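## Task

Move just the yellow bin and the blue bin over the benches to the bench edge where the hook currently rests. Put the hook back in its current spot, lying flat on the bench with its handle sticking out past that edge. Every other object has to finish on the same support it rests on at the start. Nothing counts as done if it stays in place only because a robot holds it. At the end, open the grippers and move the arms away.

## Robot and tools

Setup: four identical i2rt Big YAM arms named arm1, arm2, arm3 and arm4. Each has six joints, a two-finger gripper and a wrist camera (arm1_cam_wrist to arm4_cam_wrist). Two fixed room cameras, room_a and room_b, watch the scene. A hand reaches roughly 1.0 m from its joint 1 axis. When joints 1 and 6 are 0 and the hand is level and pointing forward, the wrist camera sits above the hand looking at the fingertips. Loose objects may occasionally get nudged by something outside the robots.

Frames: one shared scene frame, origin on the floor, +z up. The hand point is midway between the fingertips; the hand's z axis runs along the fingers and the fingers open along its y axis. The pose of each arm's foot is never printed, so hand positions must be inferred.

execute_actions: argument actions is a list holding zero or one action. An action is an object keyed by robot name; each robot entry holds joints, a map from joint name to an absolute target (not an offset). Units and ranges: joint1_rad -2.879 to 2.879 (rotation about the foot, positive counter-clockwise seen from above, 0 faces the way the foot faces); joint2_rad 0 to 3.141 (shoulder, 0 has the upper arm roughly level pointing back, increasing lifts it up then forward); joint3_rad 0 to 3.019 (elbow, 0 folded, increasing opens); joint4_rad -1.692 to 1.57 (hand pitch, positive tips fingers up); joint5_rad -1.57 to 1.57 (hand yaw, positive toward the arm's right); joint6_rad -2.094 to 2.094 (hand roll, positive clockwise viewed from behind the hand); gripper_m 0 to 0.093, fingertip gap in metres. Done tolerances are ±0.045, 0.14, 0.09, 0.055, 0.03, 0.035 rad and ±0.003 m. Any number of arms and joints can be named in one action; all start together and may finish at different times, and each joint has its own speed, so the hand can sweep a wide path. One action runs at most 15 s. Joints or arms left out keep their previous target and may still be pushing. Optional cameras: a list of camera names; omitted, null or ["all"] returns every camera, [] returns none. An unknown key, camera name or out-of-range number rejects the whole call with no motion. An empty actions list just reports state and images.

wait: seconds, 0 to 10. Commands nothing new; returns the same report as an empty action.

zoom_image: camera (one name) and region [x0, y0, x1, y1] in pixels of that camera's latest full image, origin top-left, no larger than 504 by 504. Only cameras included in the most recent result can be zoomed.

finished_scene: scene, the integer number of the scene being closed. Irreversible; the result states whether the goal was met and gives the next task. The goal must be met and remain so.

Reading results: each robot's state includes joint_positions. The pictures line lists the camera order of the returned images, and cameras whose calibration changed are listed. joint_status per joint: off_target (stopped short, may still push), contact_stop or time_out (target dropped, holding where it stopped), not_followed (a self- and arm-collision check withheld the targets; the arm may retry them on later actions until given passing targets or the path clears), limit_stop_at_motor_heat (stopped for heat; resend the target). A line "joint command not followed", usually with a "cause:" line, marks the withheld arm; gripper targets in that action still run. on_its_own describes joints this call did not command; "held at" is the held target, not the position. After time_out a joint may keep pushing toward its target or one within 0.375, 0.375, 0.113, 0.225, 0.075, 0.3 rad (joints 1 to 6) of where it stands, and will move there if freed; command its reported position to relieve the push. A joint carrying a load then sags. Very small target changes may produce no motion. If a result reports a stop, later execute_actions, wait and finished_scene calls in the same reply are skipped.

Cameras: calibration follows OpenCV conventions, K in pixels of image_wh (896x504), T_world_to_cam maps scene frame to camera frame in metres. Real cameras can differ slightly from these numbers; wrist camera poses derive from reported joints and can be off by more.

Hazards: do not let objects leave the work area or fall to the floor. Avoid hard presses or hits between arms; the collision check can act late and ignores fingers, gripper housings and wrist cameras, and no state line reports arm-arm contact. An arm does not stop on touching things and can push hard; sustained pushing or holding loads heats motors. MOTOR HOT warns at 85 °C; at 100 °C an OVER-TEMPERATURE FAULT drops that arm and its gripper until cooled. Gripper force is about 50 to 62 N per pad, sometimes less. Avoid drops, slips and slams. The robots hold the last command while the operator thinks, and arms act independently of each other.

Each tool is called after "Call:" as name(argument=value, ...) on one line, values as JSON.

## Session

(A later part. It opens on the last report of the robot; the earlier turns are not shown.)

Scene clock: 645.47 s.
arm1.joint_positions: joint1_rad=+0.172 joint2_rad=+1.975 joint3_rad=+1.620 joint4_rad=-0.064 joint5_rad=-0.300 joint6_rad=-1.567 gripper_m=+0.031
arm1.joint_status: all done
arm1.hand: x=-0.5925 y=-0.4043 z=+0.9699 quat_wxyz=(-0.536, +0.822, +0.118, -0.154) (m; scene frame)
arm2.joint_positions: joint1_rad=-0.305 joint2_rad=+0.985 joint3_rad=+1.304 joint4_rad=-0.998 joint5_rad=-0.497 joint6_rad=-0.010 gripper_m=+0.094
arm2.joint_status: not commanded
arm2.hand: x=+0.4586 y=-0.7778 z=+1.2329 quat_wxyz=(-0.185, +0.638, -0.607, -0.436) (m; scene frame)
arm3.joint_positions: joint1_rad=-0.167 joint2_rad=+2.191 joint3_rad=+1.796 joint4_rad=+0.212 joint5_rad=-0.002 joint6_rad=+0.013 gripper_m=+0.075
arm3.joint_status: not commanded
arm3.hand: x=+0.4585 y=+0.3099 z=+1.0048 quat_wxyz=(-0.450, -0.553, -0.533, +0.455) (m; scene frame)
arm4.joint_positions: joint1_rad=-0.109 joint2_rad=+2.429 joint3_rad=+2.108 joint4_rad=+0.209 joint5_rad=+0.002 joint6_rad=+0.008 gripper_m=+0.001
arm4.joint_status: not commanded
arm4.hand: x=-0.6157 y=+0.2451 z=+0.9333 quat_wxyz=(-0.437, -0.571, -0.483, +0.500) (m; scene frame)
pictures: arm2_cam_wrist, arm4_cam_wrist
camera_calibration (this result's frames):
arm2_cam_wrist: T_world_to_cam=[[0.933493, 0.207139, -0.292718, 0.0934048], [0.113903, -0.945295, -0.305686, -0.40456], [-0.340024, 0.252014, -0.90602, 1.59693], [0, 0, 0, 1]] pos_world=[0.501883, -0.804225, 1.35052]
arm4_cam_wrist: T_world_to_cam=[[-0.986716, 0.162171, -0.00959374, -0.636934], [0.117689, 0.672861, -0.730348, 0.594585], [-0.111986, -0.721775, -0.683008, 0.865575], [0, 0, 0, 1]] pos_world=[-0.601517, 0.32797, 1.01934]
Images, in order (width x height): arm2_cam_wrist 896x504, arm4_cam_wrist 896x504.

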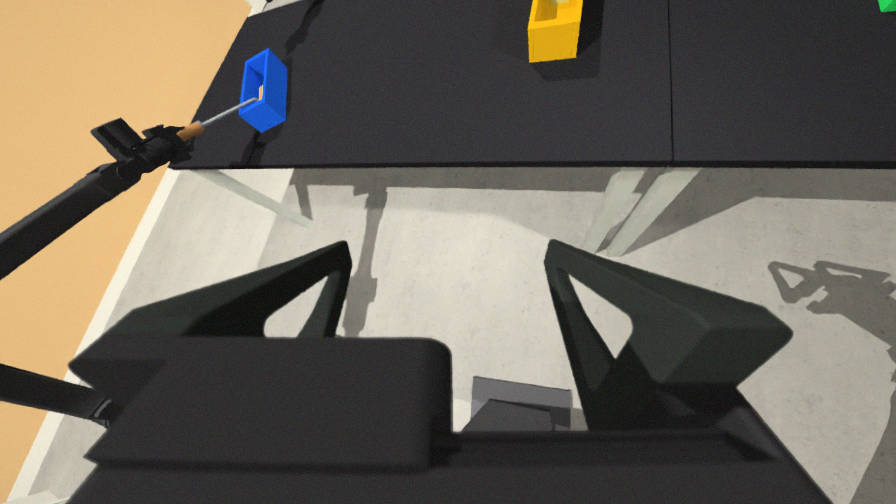

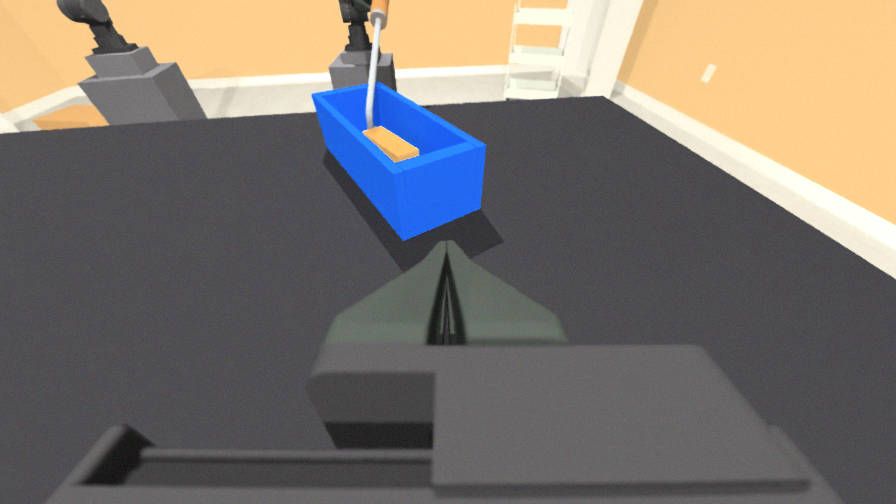

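Call:
execute_actions(actions=[{"arm1":{"joints":{"joint2_rad":1.705,"joint3_rad":1.322}}}], cameras=["arm4_cam_wrist","arm2_cam_wrist","room_b"])

Call:
zoom_image(camera="arm2_cam_wrist", region=[120, 20, 360, 190])

Scene clock: 655.13 s.
arm1.joint_positions: joint1_rad=+0.172 joint2_rad=+1.730 joint3_rad=+1.322 joint4_rad=-0.068 joint5_rad=-0.300 joint6_rad=-1.564 gripper_m=+0.031
arm1.joint_status: all done
arm1.hand: x=-0.5831 y=-0.5016 z=+0.9788 quat_wxyz=(-0.511, +0.837, +0.114, -0.156) (m; scene frame)
arm2.joint_positions: joint1_rad=-0.305 joint2_rad=+0.985 joint3_rad=+1.304 joint4_rad=-0.998 joint5_rad=-0.497 joint6_rad=-0.010 gripper_m=+0.094
arm2.joint_status: not commanded
arm2.hand: x=+0.4586 y=-0.7778 z=+1.2329 quat_wxyz=(-0.185, +0.638, -0.607, -0.436) (m; scene frame)
arm3.joint_positions: joint1_rad=-0.167 joint2_rad=+2.191 joint3_rad=+1.796 joint4_rad=+0.212 joint5_rad=-0.002 joint6_rad=+0.013 gripper_m=+0.075
arm3.joint_status: not commanded
arm3.hand: x=+0.4585 y=+0.3099 z=+1.0048 quat_wxyz=(-0.450, -0.553, -0.533, +0.455) (m; scene frame)
arm4.joint_positions: joint1_rad=-0.109 joint2_rad=+2.429 joint3_rad=+2.108 joint4_rad=+0.209 joint5_rad=+0.002 joint6_rad=+0.008 gripper_m=+0.001
arm4.joint_status: not commanded
arm4.hand: x=-0.6157 y=+0.2451 z=+0.9333 quat_wxyz=(-0.437, -0.571, -0.483, +0.500) (m; scene frame)
pictures: arm2_cam_wrist, arm4_cam_wrist, room_b
camera_calibration (this result's frames):
arm2_cam_wrist: T_world_to_cam=[[0.933493, 0.207139, -0.292718, 0.0934048], [0.113903, -0.945295, -0.305686, -0.40456], [-0.340024, 0.252014, -0.90602, 1.59693], [0, 0, 0, 1]] pos_world=[0.501883, -0.804225, 1.35052]
arm4_cam_wrist: T_world_to_cam=[[-0.986716, 0.162171, -0.00959374, -0.636934], [0.117689, 0.672861, -0.730348, 0.594585], [-0.111986, -0.721775, -0.683008, 0.865575], [0, 0, 0, 1]] pos_world=[-0.601517, 0.32797, 1.01934]
Images, in order (width x height): arm2_cam_wrist 896x504, arm4_cam_wrist 896x504, room_b 896x504.

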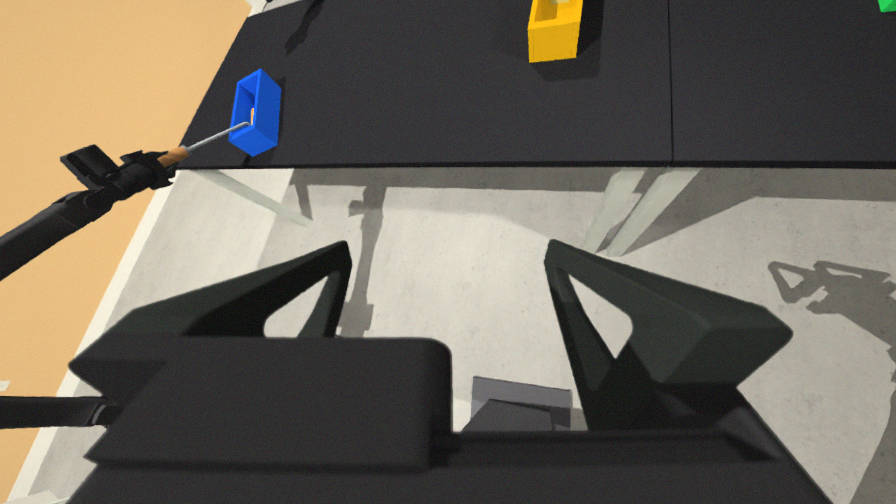

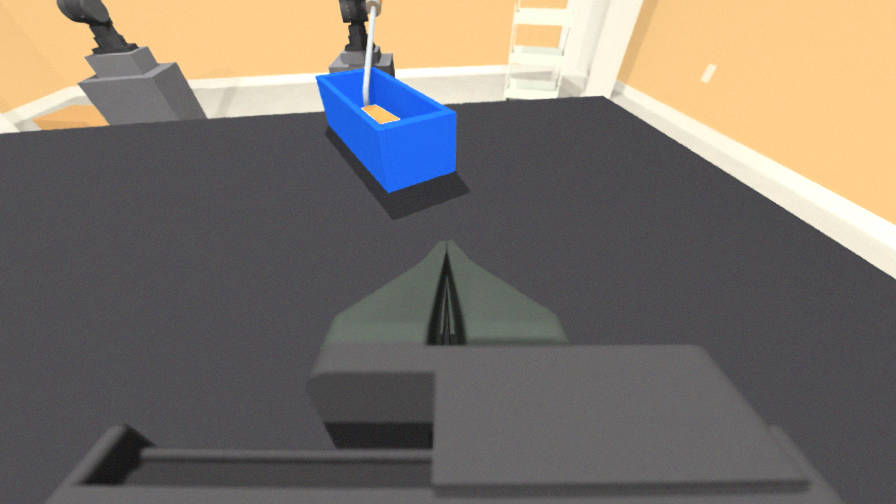

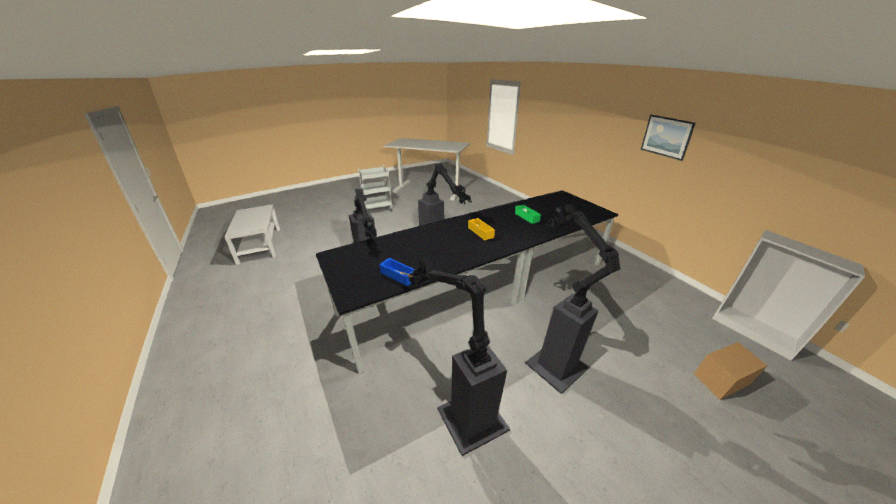

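Region (120, 20, 360, 190) of arm2_cam_wrist's 896x504 image, scaled by 2.100, with more detail than that image has; it fills the top 357 rows of this view, and the rest is white.

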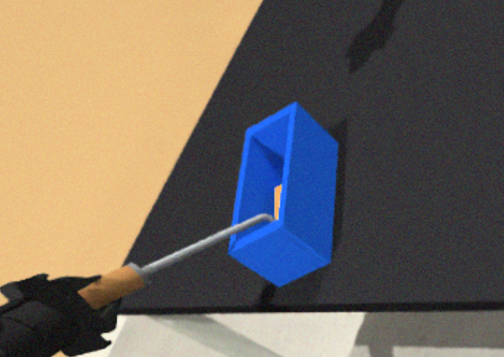

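Call:
execute_actions(actions=[{"arm1":{"joints":{"joint2_rad":1.638,"joint3_rad":1.243}}}], cameras=["arm2_cam_wrist","room_b"])

Call:
zoom_image(camera="arm2_cam_wrist", region=[170, 60, 330, 190])

Call:
zoom_image(camera="room_b", region=[340, 230, 480, 320])

Scene clock: 662.53 s.
arm1.joint_positions: joint1_rad=+0.172 joint2_rad=+1.662 joint3_rad=+1.242 joint4_rad=-0.068 joint5_rad=-0.300 joint6_rad=-1.570 gripper_m=+0.031
arm1.joint_status: all done
arm1.hand: x=-0.5805 y=-0.5296 z=+0.9799 quat_wxyz=(-0.507, +0.840, +0.116, -0.155) (m; scene frame)
arm2.joint_positions: joint1_rad=-0.305 joint2_rad=+0.985 joint3_rad=+1.304 joint4_rad=-0.998 joint5_rad=-0.497 joint6_rad=-0.010 gripper_m=+0.094
arm2.joint_status: not commanded
arm2.hand: x=+0.4586 y=-0.7778 z=+1.2329 quat_wxyz=(-0.185, +0.638, -0.607, -0.436) (m; scene frame)
arm3.joint_positions: joint1_rad=-0.167 joint2_rad=+2.191 joint3_rad=+1.796 joint4_rad=+0.212 joint5_rad=-0.002 joint6_rad=+0.013 gripper_m=+0.075
arm3.joint_status: not commanded
arm3.hand: x=+0.4585 y=+0.3099 z=+1.0048 quat_wxyz=(-0.450, -0.553, -0.533, +0.455) (m; scene frame)
arm4.joint_positions: joint1_rad=-0.109 joint2_rad=+2.429 joint3_rad=+2.108 joint4_rad=+0.209 joint5_rad=+0.002 joint6_rad=+0.008 gripper_m=+0.001
arm4.joint_status: not commanded
arm4.hand: x=-0.6157 y=+0.2451 z=+0.9333 quat_wxyz=(-0.437, -0.571, -0.483, +0.500) (m; scene frame)
pictures: arm2_cam_wrist, room_b
camera_calibration (this result's frames):
arm2_cam_wrist: T_world_to_cam=[[0.933493, 0.207139, -0.292718, 0.0934048], [0.113903, -0.945295, -0.305686, -0.40456], [-0.340024, 0.252014, -0.90602, 1.59693], [0, 0, 0, 1]] pos_world=[0.501883, -0.804225, 1.35052]
Images, in order (width x height): arm2_cam_wrist 896x504, room_b 896x504.

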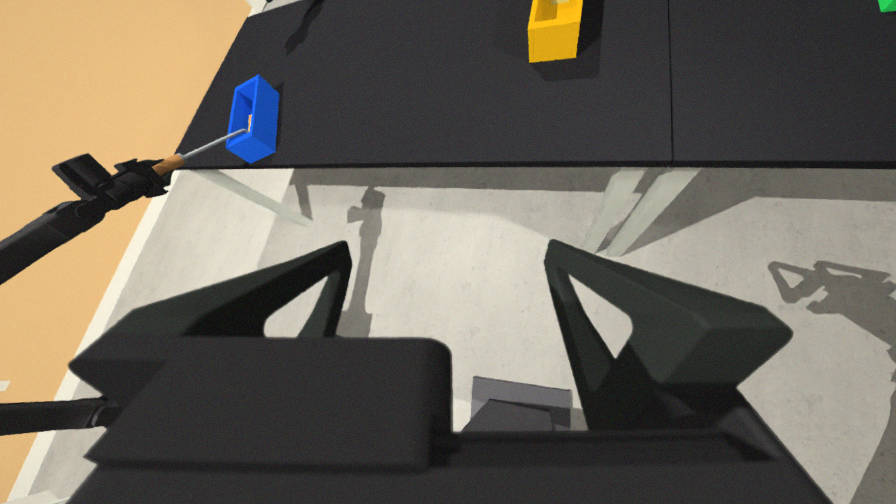

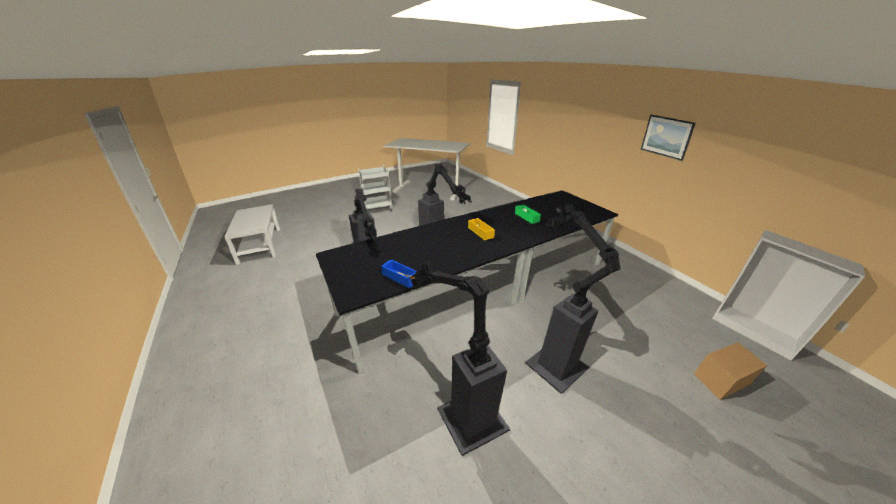

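Region (170, 60, 330, 190) of arm2_cam_wrist's 896x504 image, scaled by 3.150, with more detail than that image has; it fills the top 410 rows of this view, and the rest is white.

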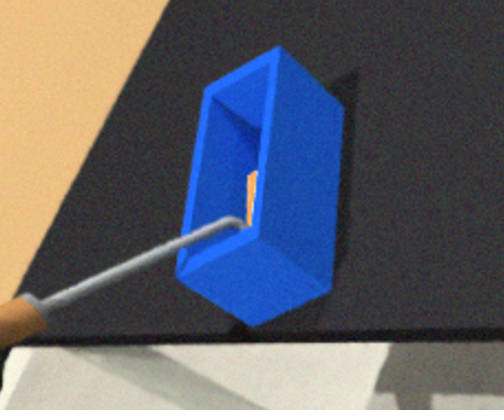

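Region (340, 230, 480, 320) of room_b's 896x504 image, scaled by 3.600, with more detail than that image has; it fills the top 324 rows of this view, and the rest is white.

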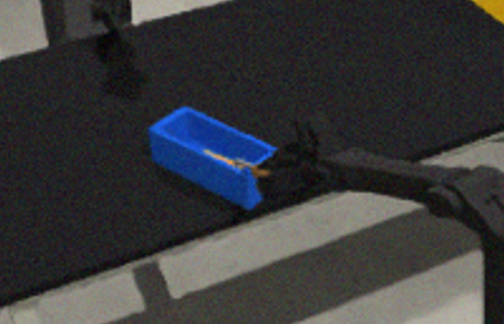

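Call:
execute_actions(actions=[{"arm1":{"joints":{"joint3_rad":1.52,"joint4_rad":0.12}},"arm4":{"joints":{"joint2_rad":1.6,"joint3_rad":1.3,"joint4_rad":-0.3,"joint1_rad":0.0}}}], cameras=["arm2_cam_wrist","room_b"])

Scene clock: 684.63 s.
arm1.joint_positions: joint1_rad=+0.172 joint2_rad=+1.651 joint3_rad=+1.468 joint4_rad=+0.088 joint5_rad=-0.299 joint6_rad=-1.554 gripper_m=+0.031
arm1.joint_status: all done
arm1.hand: x=-0.5838 y=-0.4820 z=+1.1567 quat_wxyz=(-0.661, +0.724, +0.127, -0.150) (m; scene frame)
arm2.joint_positions: joint1_rad=-0.305 joint2_rad=+0.985 joint3_rad=+1.304 joint4_rad=-0.998 joint5_rad=-0.497 joint6_rad=-0.010 gripper_m=+0.094
arm2.joint_status: not commanded
arm2.hand: x=+0.4586 y=-0.7778 z=+1.2329 quat_wxyz=(-0.185, +0.638, -0.607, -0.436) (m; scene frame)
arm3.joint_positions: joint1_rad=-0.167 joint2_rad=+2.191 joint3_rad=+1.796 joint4_rad=+0.212 joint5_rad=-0.002 joint6_rad=+0.013 gripper_m=+0.075
arm3.joint_status: not commanded
arm3.hand: x=+0.4585 y=+0.3099 z=+1.0048 quat_wxyz=(-0.450, -0.553, -0.533, +0.455) (m; scene frame)
arm4.joint_positions: joint1_rad=+0.007 joint2_rad=+1.594 joint3_rad=+1.305 joint4_rad=-0.292 joint5_rad=+0.001 joint6_rad=+0.008 gripper_m=+0.001
arm4.joint_status: all done
arm4.hand: x=-0.4954 y=+0.5235 z=+1.0210 quat_wxyz=(-0.333, -0.638, -0.609, +0.335) (m; scene frame)
pictures: arm2_cam_wrist, room_b
camera_calibration (this result's frames):
arm2_cam_wrist: T_world_to_cam=[[0.933493, 0.207139, -0.292718, 0.0934048], [0.113903, -0.945295, -0.305686, -0.40456], [-0.340024, 0.252014, -0.90602, 1.59693], [0, 0, 0, 1]] pos_world=[0.501883, -0.804225, 1.35052]
Images, in order (width x height): arm2_cam_wrist 896x504, room_b 896x504.

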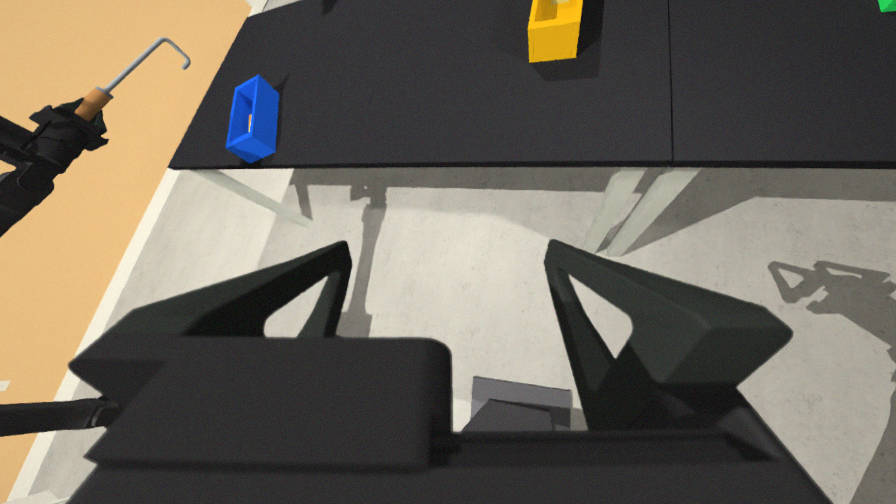

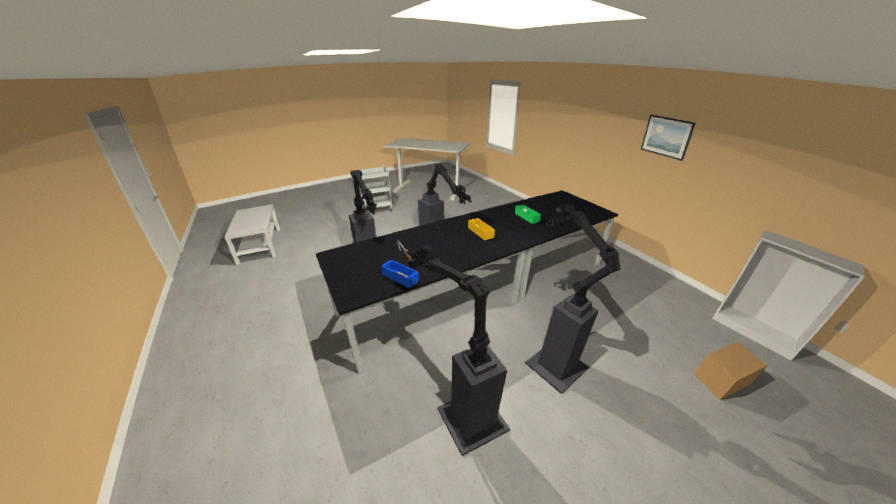

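Call:
execute_actions(actions=[{"arm1":{"joints":{"joint1_rad":-0.567,"joint2_rad":2.40,"joint3_rad":2.10,"joint4_rad":0.40,"joint5_rad":-0.654,"joint6_rad":-0.9}}}], cameras=["arm1_cam_wrist","arm2_cam_wrist","room_b"])

Scene clock: 697.53 s.
arm1.joint_positions: joint1_rad=-0.569 joint2_rad=+2.431 joint3_rad=+2.036 joint4_rad=+0.378 joint5_rad=-0.655 joint6_rad=-0.896 gripper_m=+0.031
arm1.joint_status: all done
arm1.hand: x=+0.0023 y=-0.4100 z=+0.9178 quat_wxyz=(-0.662, +0.668, -0.237, -0.243) (m; scene frame)
arm2.joint_positions: joint1_rad=-0.305 joint2_rad=+0.985 joint3_rad=+1.304 joint4_rad=-0.998 joint5_rad=-0.497 joint6_rad=-0.010 gripper_m=+0.094
arm2.joint_status: not commanded
arm2.hand: x=+0.4586 y=-0.7778 z=+1.2329 quat_wxyz=(-0.185, +0.638, -0.607, -0.436) (m; scene frame)
arm3.joint_positions: joint1_rad=-0.167 joint2_rad=+2.191 joint3_rad=+1.796 joint4_rad=+0.212 joint5_rad=-0.002 joint6_rad=+0.013 gripper_m=+0.075
arm3.joint_status: not commanded
arm3.hand: x=+0.4585 y=+0.3099 z=+1.0048 quat_wxyz=(-0.450, -0.553, -0.533, +0.455) (m; scene frame)
arm4.joint_positions: joint1_rad=+0.007 joint2_rad=+1.594 joint3_rad=+1.305 joint4_rad=-0.292 joint5_rad=+0.001 joint6_rad=+0.008 gripper_m=+0.001
arm4.joint_status: not commanded
arm4.hand: x=-0.4954 y=+0.5235 z=+1.0210 quat_wxyz=(-0.333, -0.638, -0.609, +0.335) (m; scene frame)
pictures: arm1_cam_wrist, arm2_cam_wrist, room_b
camera_calibration (this result's frames):
arm1_cam_wrist: T_world_to_cam=[[0.633605, 0.0233881, 0.773303, -0.70421], [0.638871, -0.579549, -0.505931, 0.230856], [0.436335, 0.814601, -0.382148, 0.810019], [0, 0, 0, 1]] pos_world=[-0.0547358, -0.50958, 0.970911]
arm2_cam_wrist: T_world_to_cam=[[0.933493, 0.207139, -0.292718, 0.0934048], [0.113903, -0.945295, -0.305686, -0.40456], [-0.340024, 0.252014, -0.90602, 1.59693], [0, 0, 0, 1]] pos_world=[0.501883, -0.804225, 1.35052]
Images, in order (width x height): arm1_cam_wrist 896x504, arm2_cam_wrist 896x504, room_b 896x504.

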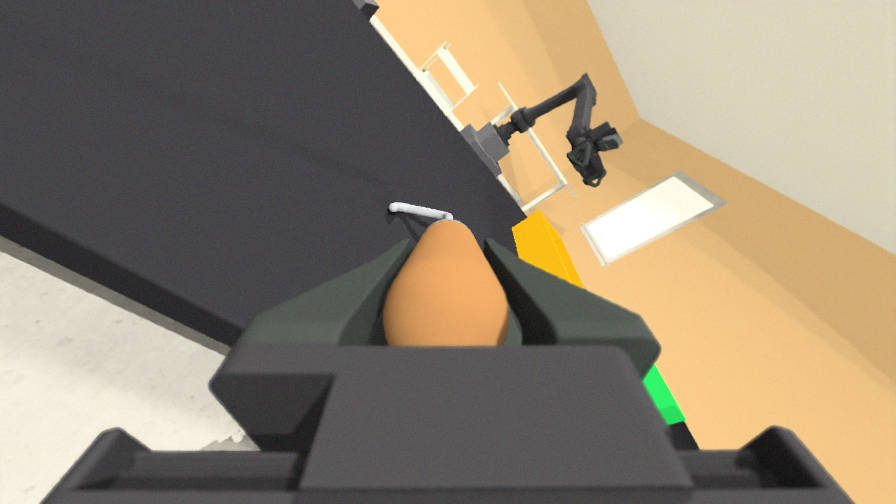

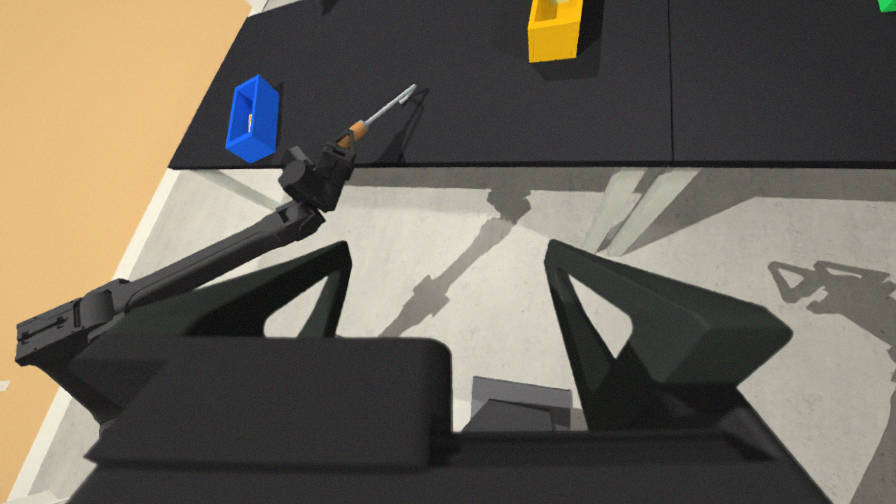

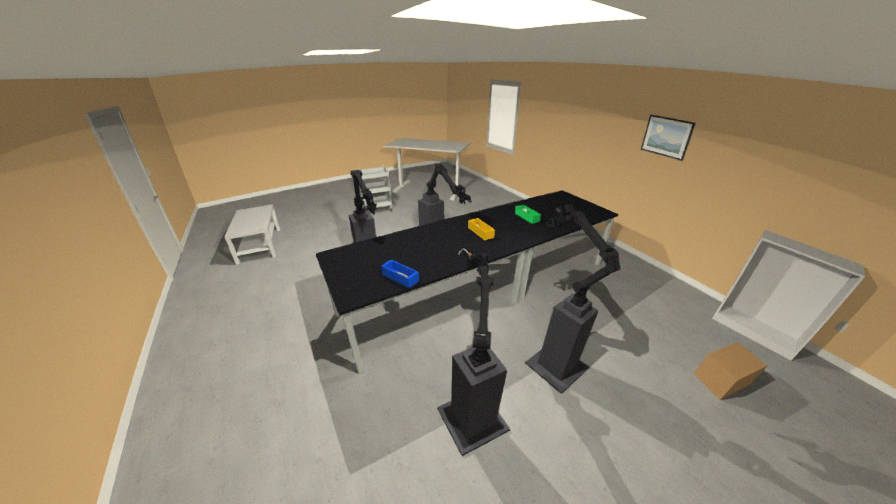

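Call:
execute_actions(actions=[{"arm1":{"joints":{"joint6_rad":0.0}}}], cameras=[])

Call:
execute_actions(actions=[{"arm1":{"joints":{"joint2_rad":2.60,"joint4_rad":0.57}}}], cameras=["arm1_cam_wrist","arm2_cam_wrist","room_b"])

Scene clock: 705.87 s.
arm1.joint_positions: joint1_rad=-0.569 joint2_rad=+2.431 joint3_rad=+2.036 joint4_rad=+0.378 joint5_rad=-0.651 joint6_rad=-0.013 gripper_m=+0.031
arm1.joint_status: all done
arm1.hand: x=+0.0030 y=-0.4100 z=+0.9178 quat_wxyz=(-0.496, +0.501, -0.501, -0.501) (m; scene frame)
arm2.joint_positions: joint1_rad=-0.305 joint2_rad=+0.985 joint3_rad=+1.304 joint4_rad=-0.998 joint5_rad=-0.497 joint6_rad=-0.010 gripper_m=+0.094
arm2.joint_status: not commanded
arm2.hand: x=+0.4586 y=-0.7778 z=+1.2329 quat_wxyz=(-0.185, +0.638, -0.607, -0.436) (m; scene frame)
arm3.joint_positions: joint1_rad=-0.167 joint2_rad=+2.191 joint3_rad=+1.796 joint4_rad=+0.212 joint5_rad=-0.002 joint6_rad=+0.013 gripper_m=+0.075
arm3.joint_status: not commanded
arm3.hand: x=+0.4585 y=+0.3099 z=+1.0048 quat_wxyz=(-0.450, -0.553, -0.533, +0.455) (m; scene frame)
arm4.joint_positions: joint1_rad=+0.007 joint2_rad=+1.594 joint3_rad=+1.305 joint4_rad=-0.292 joint5_rad=+0.001 joint6_rad=+0.008 gripper_m=+0.001
arm4.joint_status: not commanded
arm4.hand: x=-0.4954 y=+0.5235 z=+1.0210 quat_wxyz=(-0.333, -0.638, -0.609, +0.335) (m; scene frame)
pictures: none
No camera images: the call's "cameras" was empty. Leave "cameras" out to get every camera's image.

Scene clock: 707.43 s.
arm1.joint_positions: joint1_rad=-0.569 joint2_rad=+2.600 joint3_rad=+2.055 joint4_rad=+0.547 joint5_rad=-0.652 joint6_rad=-0.009 gripper_m=+0.031
arm1.joint_status: all done
arm1.hand: x=+0.0034 y=-0.4073 z=+0.8124 quat_wxyz=(-0.502, +0.500, -0.495, -0.503) (m; scene frame)
arm2.joint_positions: joint1_rad=-0.305 joint2_rad=+0.985 joint3_rad=+1.304 joint4_rad=-0.998 joint5_rad=-0.497 joint6_rad=-0.010 gripper_m=+0.094
arm2.joint_status: not commanded
arm2.hand: x=+0.4586 y=-0.7778 z=+1.2329 quat_wxyz=(-0.185, +0.638, -0.607, -0.436) (m; scene frame)
arm3.joint_positions: joint1_rad=-0.167 joint2_rad=+2.191 joint3_rad=+1.796 joint4_rad=+0.212 joint5_rad=-0.002 joint6_rad=+0.013 gripper_m=+0.075
arm3.joint_status: not commanded
arm3.hand: x=+0.4585 y=+0.3099 z=+1.0048 quat_wxyz=(-0.450, -0.553, -0.533, +0.455) (m; scene frame)
arm4.joint_positions: joint1_rad=+0.007 joint2_rad=+1.594 joint3_rad=+1.305 joint4_rad=-0.292 joint5_rad=+0.001 joint6_rad=+0.008 gripper_m=+0.001
arm4.joint_status: not commanded
arm4.hand: x=-0.4954 y=+0.5235 z=+1.0210 quat_wxyz=(-0.333, -0.638, -0.609, +0.335) (m; scene frame)
pictures: arm1_cam_wrist, arm2_cam_wrist, room_b
camera_calibration (this result's frames):
arm1_cam_wrist: T_world_to_cam=[[0.999766, 0.0196386, 0.00905743, -0.00532935], [0.0187023, -0.574797, -0.818083, 0.436019], [-0.0108598, 0.818061, -0.575029, 0.926738], [0, 0, 0, 1]] pos_world=[0.00723776, -0.507401, 0.88965]
arm2_cam_wrist: T_world_to_cam=[[0.933493, 0.207139, -0.292718, 0.0934048], [0.113903, -0.945295, -0.305686, -0.40456], [-0.340024, 0.252014, -0.90602, 1.59693], [0, 0, 0, 1]] pos_world=[0.501883, -0.804225, 1.35052]
Images, in order (width x height): arm1_cam_wrist 896x504, arm2_cam_wrist 896x504, room_b 896x504.

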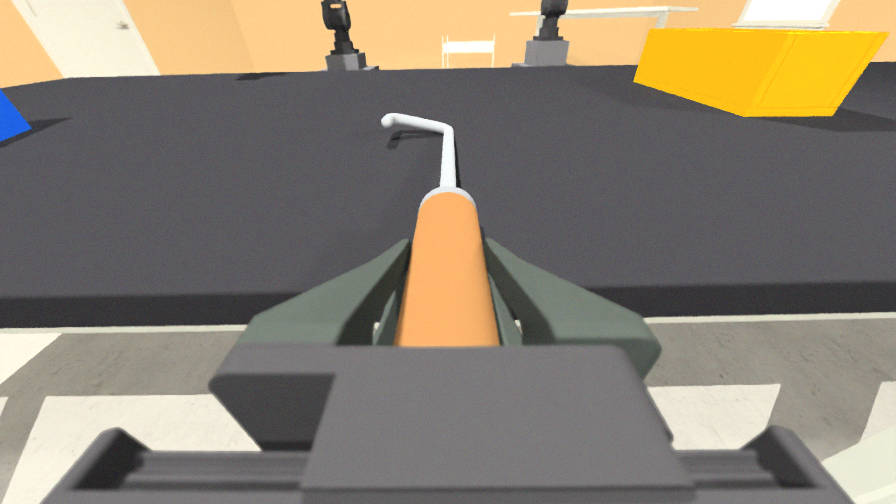

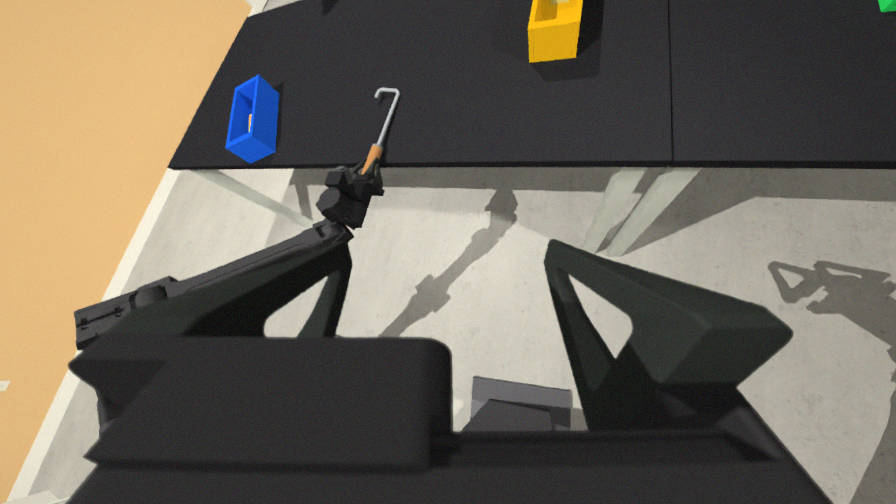

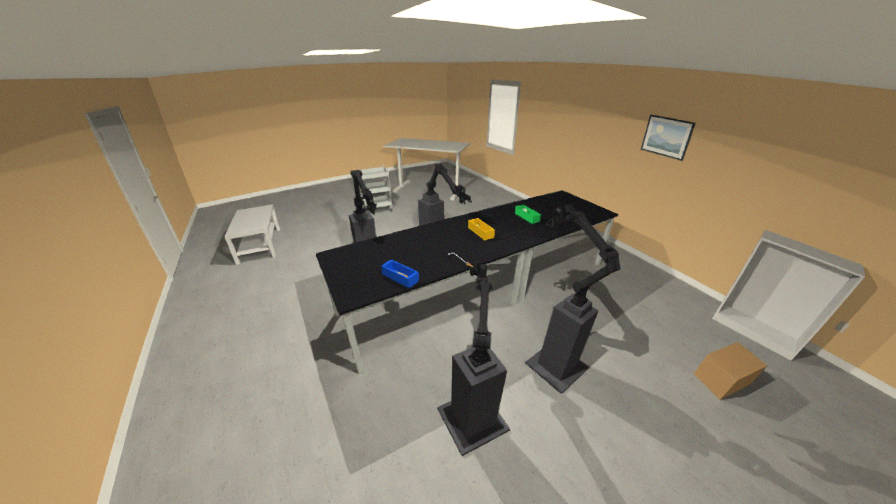

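Call:
execute_actions(actions=[{"arm1":{"joints":{"joint1_rad":-0.597,"joint2_rad":2.52,"joint3_rad":1.905,"joint4_rad":0.65,"joint5_rad":-0.685}}}], cameras=["arm1_cam_wrist","arm2_cam_wrist"])

Call:
zoom_image(camera="arm2_cam_wrist", region=[300, 70, 460, 230])

Scene clock: 718.73 s.
arm1.joint_positions: joint1_rad=-0.590 joint2_rad=+2.543 joint3_rad=+1.917 joint4_rad=+0.630 joint5_rad=-0.682 joint6_rad=-0.009 gripper_m=+0.031
arm1.joint_status: all done
arm1.hand: x=-0.0010 y=-0.4373 z=+0.8073 quat_wxyz=(-0.500, +0.502, -0.492, -0.506) (m; scene frame)
arm2.joint_positions: joint1_rad=-0.305 joint2_rad=+0.985 joint3_rad=+1.304 joint4_rad=-0.998 joint5_rad=-0.497 joint6_rad=-0.010 gripper_m=+0.094
arm2.joint_status: not commanded
arm2.hand: x=+0.4586 y=-0.7778 z=+1.2329 quat_wxyz=(-0.185, +0.638, -0.607, -0.436) (m; scene frame)
arm3.joint_positions: joint1_rad=-0.167 joint2_rad=+2.191 joint3_rad=+1.796 joint4_rad=+0.212 joint5_rad=-0.002 joint6_rad=+0.013 gripper_m=+0.075
arm3.joint_status: not commanded
arm3.hand: x=+0.4585 y=+0.3099 z=+1.0048 quat_wxyz=(-0.450, -0.553, -0.533, +0.455) (m; scene frame)
arm4.joint_positions: joint1_rad=+0.007 joint2_rad=+1.594 joint3_rad=+1.305 joint4_rad=-0.292 joint5_rad=+0.001 joint6_rad=+0.008 gripper_m=+0.001
arm4.joint_status: not commanded
arm4.hand: x=-0.4954 y=+0.5235 z=+1.0210 quat_wxyz=(-0.333, -0.638, -0.609, +0.335) (m; scene frame)
pictures: arm1_cam_wrist, arm2_cam_wrist
camera_calibration (this result's frames):
arm1_cam_wrist: T_world_to_cam=[[0.999532, 0.028754, 0.0104043, 0.00253081], [0.0250181, -0.573348, -0.81893, 0.416019], [-0.0175822, 0.818807, -0.573799, 0.947589], [0, 0, 0, 1]] pos_world=[0.00372307, -0.537442, 0.88439]
arm2_cam_wrist: T_world_to_cam=[[0.933493, 0.207139, -0.292718, 0.0934048], [0.113903, -0.945295, -0.305686, -0.40456], [-0.340024, 0.252014, -0.90602, 1.59693], [0, 0, 0, 1]] pos_world=[0.501883, -0.804225, 1.35052]
Images, in order (width x height): arm1_cam_wrist 896x504, arm2_cam_wrist 896x504.

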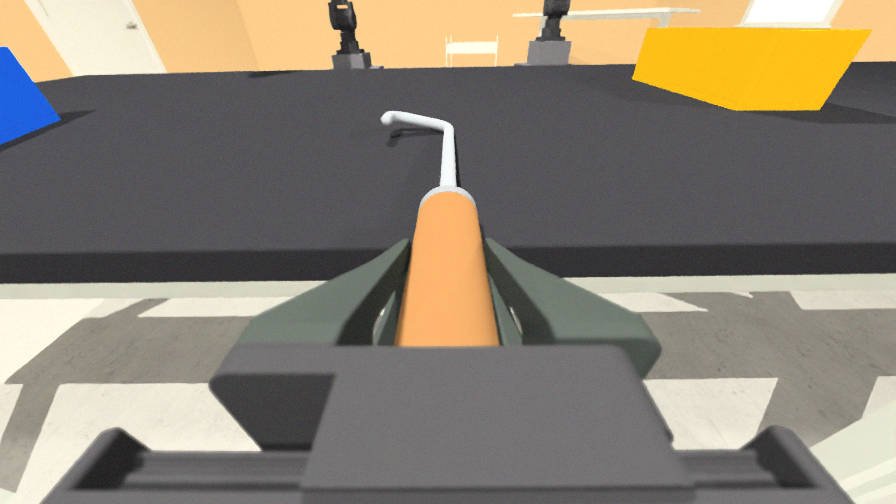

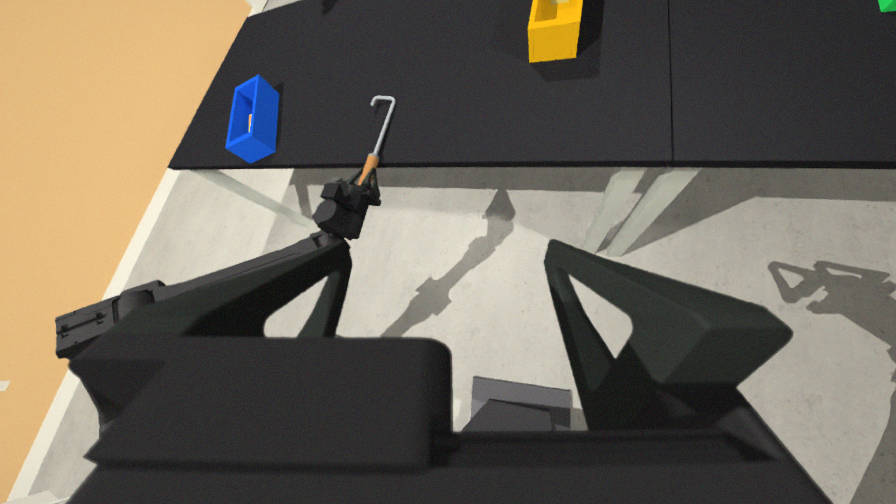

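Region (300, 70, 460, 230) of arm2_cam_wrist's 896x504 image, scaled by 3.150, with more detail than that image has.

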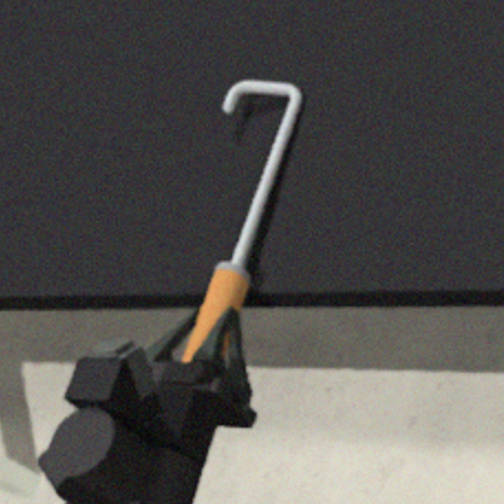

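Call:
execute_actions(actions=[{"arm1":{"joints":{"gripper_m":0.09}},"arm2":{"joints":{"joint1_rad":0.1,"joint2_rad":1.4,"joint4_rad":-0.4,"joint5_rad":0.0}}}], cameras=["arm1_cam_wrist"])

Scene clock: 757.57 s.
arm1.joint_positions: joint1_rad=-0.590 joint2_rad=+2.535 joint3_rad=+1.917 joint4_rad=+0.630 joint5_rad=-0.682 joint6_rad=-0.008 gripper_m=+0.090
arm1.joint_status: all done
arm1.hand: x=-0.0006 y=-0.4370 z=+0.8139 quat_wxyz=(-0.502, +0.501, -0.490, -0.506) (m; scene frame)
arm2.joint_positions: joint1_rad=+0.106 joint2_rad=+1.416 joint3_rad=+1.288 joint4_rad=-0.425 joint5_rad=-0.004 joint6_rad=-0.010 gripper_m=+0.094
arm2.joint_status: all done
arm2.hand: x=+0.3274 y=-0.5880 z=+1.1080 quat_wxyz=(-0.306, +0.682, -0.545, -0.379) (m; scene frame)
arm3.joint_positions: joint1_rad=-0.167 joint2_rad=+2.191 joint3_rad=+1.796 joint4_rad=+0.212 joint5_rad=-0.002 joint6_rad=+0.013 gripper_m=+0.075
arm3.joint_status: not commanded
arm3.hand: x=+0.4585 y=+0.3099 z=+1.0048 quat_wxyz=(-0.450, -0.553, -0.533, +0.455) (m; scene frame)
arm4.joint_positions: joint1_rad=+0.007 joint2_rad=+1.594 joint3_rad=+1.305 joint4_rad=-0.292 joint5_rad=+0.001 joint6_rad=+0.008 gripper_m=+0.001
arm4.joint_status: not commanded
arm4.hand: x=-0.4954 y=+0.5235 z=+1.0210 quat_wxyz=(-0.333, -0.638, -0.609, +0.335) (m; scene frame)
pictures: arm1_cam_wrist
camera_calibration (this result's frames):
arm1_cam_wrist: T_world_to_cam=[[0.99949, 0.0286123, 0.014147, -0.00099983], [0.027911, -0.568444, -0.822248, 0.426465], [-0.0154846, 0.822224, -0.568953, 0.948686], [0, 0, 0, 1]] pos_world=[0.00378631, -0.537583, 0.890432]
Images, in order (width x height): arm1_cam_wrist 896x504.

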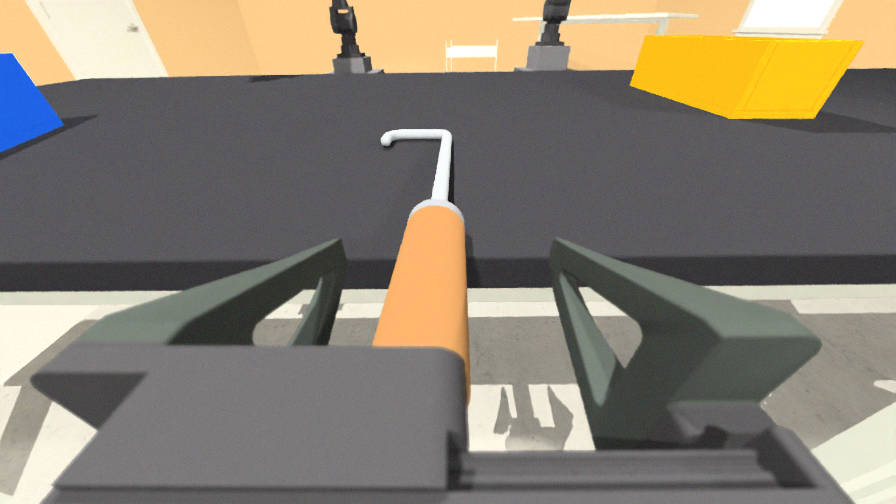

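Call:
execute_actions(actions=[{"arm1":{"joints":{"joint2_rad":2.3}},"arm2":{"joints":{"joint2_rad":1.7,"joint3_rad":1.55,"joint4_rad":0.0,"joint5_rad":0.4,"joint1_rad":0.2}}}], cameras=["arm1_cam_wrist"])

Scene clock: 768.00 s.
arm1.joint_positions: joint1_rad=-0.590 joint2_rad=+2.263 joint3_rad=+1.900 joint4_rad=+0.644 joint5_rad=-0.683 joint6_rad=-0.008 gripper_m=+0.090
arm1.joint_status: all done
arm1.hand: x=-0.0102 y=-0.4533 z=+1.0430 quat_wxyz=(-0.592, +0.485, -0.391, -0.511) (m; scene frame)
arm2.joint_positions: joint1_rad=+0.205 joint2_rad=+1.695 joint3_rad=+1.501 joint4_rad=-0.026 joint5_rad=+0.396 joint6_rad=-0.010 gripper_m=+0.094
arm2.joint_status: all done
arm2.hand: x=+0.2962 y=-0.4695 z=+1.1445 quat_wxyz=(-0.487, +0.548, -0.549, -0.403) (m; scene frame)
arm3.joint_positions: joint1_rad=-0.167 joint2_rad=+2.191 joint3_rad=+1.796 joint4_rad=+0.212 joint5_rad=-0.002 joint6_rad=+0.013 gripper_m=+0.075
arm3.joint_status: not commanded
arm3.hand: x=+0.4585 y=+0.3099 z=+1.0048 quat_wxyz=(-0.450, -0.553, -0.533, +0.455) (m; scene frame)
arm4.joint_positions: joint1_rad=+0.007 joint2_rad=+1.594 joint3_rad=+1.305 joint4_rad=-0.292 joint5_rad=+0.001 joint6_rad=+0.008 gripper_m=+0.001
arm4.joint_status: not commanded
arm4.hand: x=-0.4954 y=+0.5235 z=+1.0210 quat_wxyz=(-0.333, -0.638, -0.609, +0.335) (m; scene frame)
pictures: arm1_cam_wrist
camera_calibration (this result's frames):
arm1_cam_wrist: T_world_to_cam=[[0.982972, 0.00495184, 0.183689, -0.181899], [0.171452, -0.384343, -0.90713, 0.779324], [0.0661076, 0.923177, -0.378647, 0.94036], [0, 0, 0, 1]] pos_world=[-0.0169805, -0.56769, 1.09643]
Images, in order (width x height): arm1_cam_wrist 896x504.

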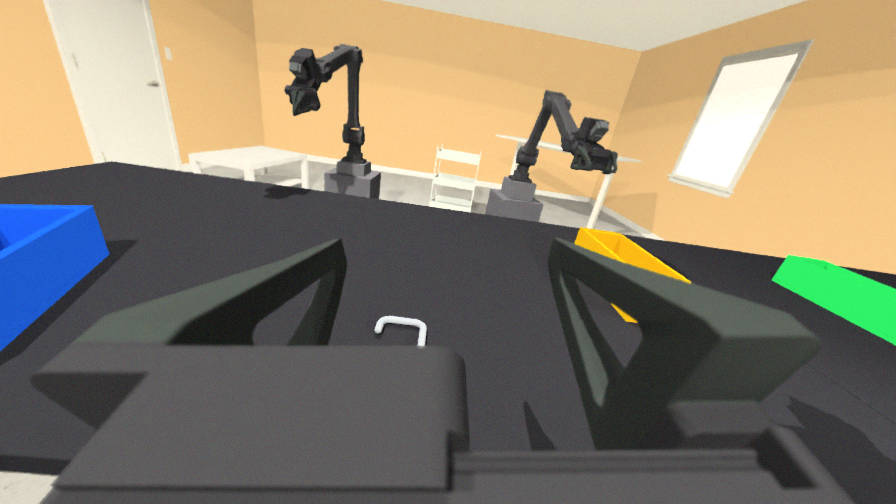

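Call:
execute_actions(actions=[{"arm1":{"joints":{"joint1_rad":0.1,"joint2_rad":1.6,"joint3_rad":1.4,"joint4_rad":-0.2,"joint5_rad":0.2}},"arm2":{"joints":{"joint1_rad":0.558,"joint2_rad":2.41,"joint3_rad":1.92,"joint4_rad":0.565,"joint5_rad":0.67}}}], cameras=["arm1_cam_wrist","arm2_cam_wrist","room_b"])

Scene clock: 773.73 s.
arm1.joint_positions: joint1_rad=+0.093 joint2_rad=+1.576 joint3_rad=+1.410 joint4_rad=-0.186 joint5_rad=+0.199 joint6_rad=-0.004 gripper_m=+0.090
arm1.joint_status: all done
arm1.hand: x=-0.4414 y=-0.5094 z=+1.1075 quat_wxyz=(-0.458, +0.540, -0.612, -0.353) (m; scene frame)
arm2.joint_positions: joint1_rad=+0.554 joint2_rad=+2.430 joint3_rad=+1.894 joint4_rad=+0.542 joint5_rad=+0.667 joint6_rad=-0.010 gripper_m=+0.094
arm2.joint_status: all done
arm2.hand: x=-0.0040 y=-0.4231 z=+0.9045 quat_wxyz=(-0.504, +0.498, -0.500, -0.498) (m; scene frame)
arm3.joint_positions: joint1_rad=-0.167 joint2_rad=+2.191 joint3_rad=+1.796 joint4_rad=+0.212 joint5_rad=-0.002 joint6_rad=+0.013 gripper_m=+0.075
arm3.joint_status: not commanded
arm3.hand: x=+0.4585 y=+0.3099 z=+1.0048 quat_wxyz=(-0.450, -0.553, -0.533, +0.455) (m; scene frame)
arm4.joint_positions: joint1_rad=+0.007 joint2_rad=+1.594 joint3_rad=+1.305 joint4_rad=-0.292 joint5_rad=+0.001 joint6_rad=+0.008 gripper_m=+0.001
arm4.joint_status: not commanded
arm4.hand: x=-0.4954 y=+0.5235 z=+1.0210 quat_wxyz=(-0.333, -0.638, -0.609, +0.335) (m; scene frame)
pictures: arm1_cam_wrist, arm2_cam_wrist, room_b
camera_calibration (this result's frames):
arm1_cam_wrist: T_world_to_cam=[[0.985966, -0.154017, 0.0644143, 0.282764], [-0.0901421, -0.815913, -0.571105, 0.18272], [0.140516, 0.557284, -0.818346, 1.37853], [0, 0, 0, 1]] pos_world=[-0.45603, -0.575596, 1.21425]
arm2_cam_wrist: T_world_to_cam=[[0.999923, 0.000643106, 0.0124053, -0.0073995], [0.0104017, -0.589257, -0.807879, 0.487548], [0.00679033, 0.807946, -0.589218, 1.00277], [0, 0, 0, 1]] pos_world=[-0.00448152, -0.522885, 0.98482]
Images, in order (width x height): arm1_cam_wrist 896x504, arm2_cam_wrist 896x504, room_b 896x504.

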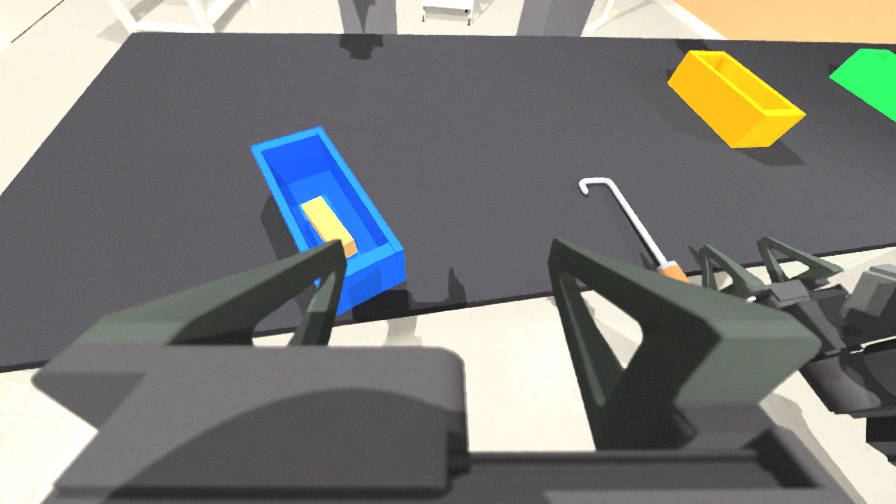

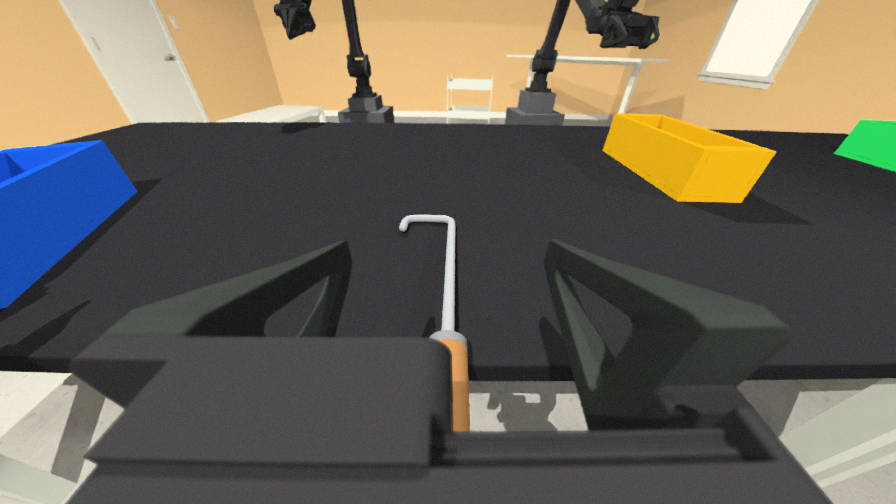

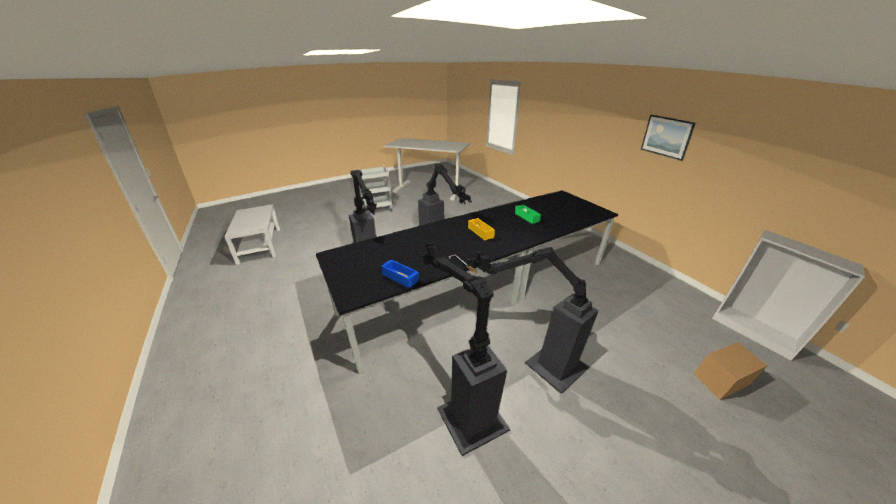

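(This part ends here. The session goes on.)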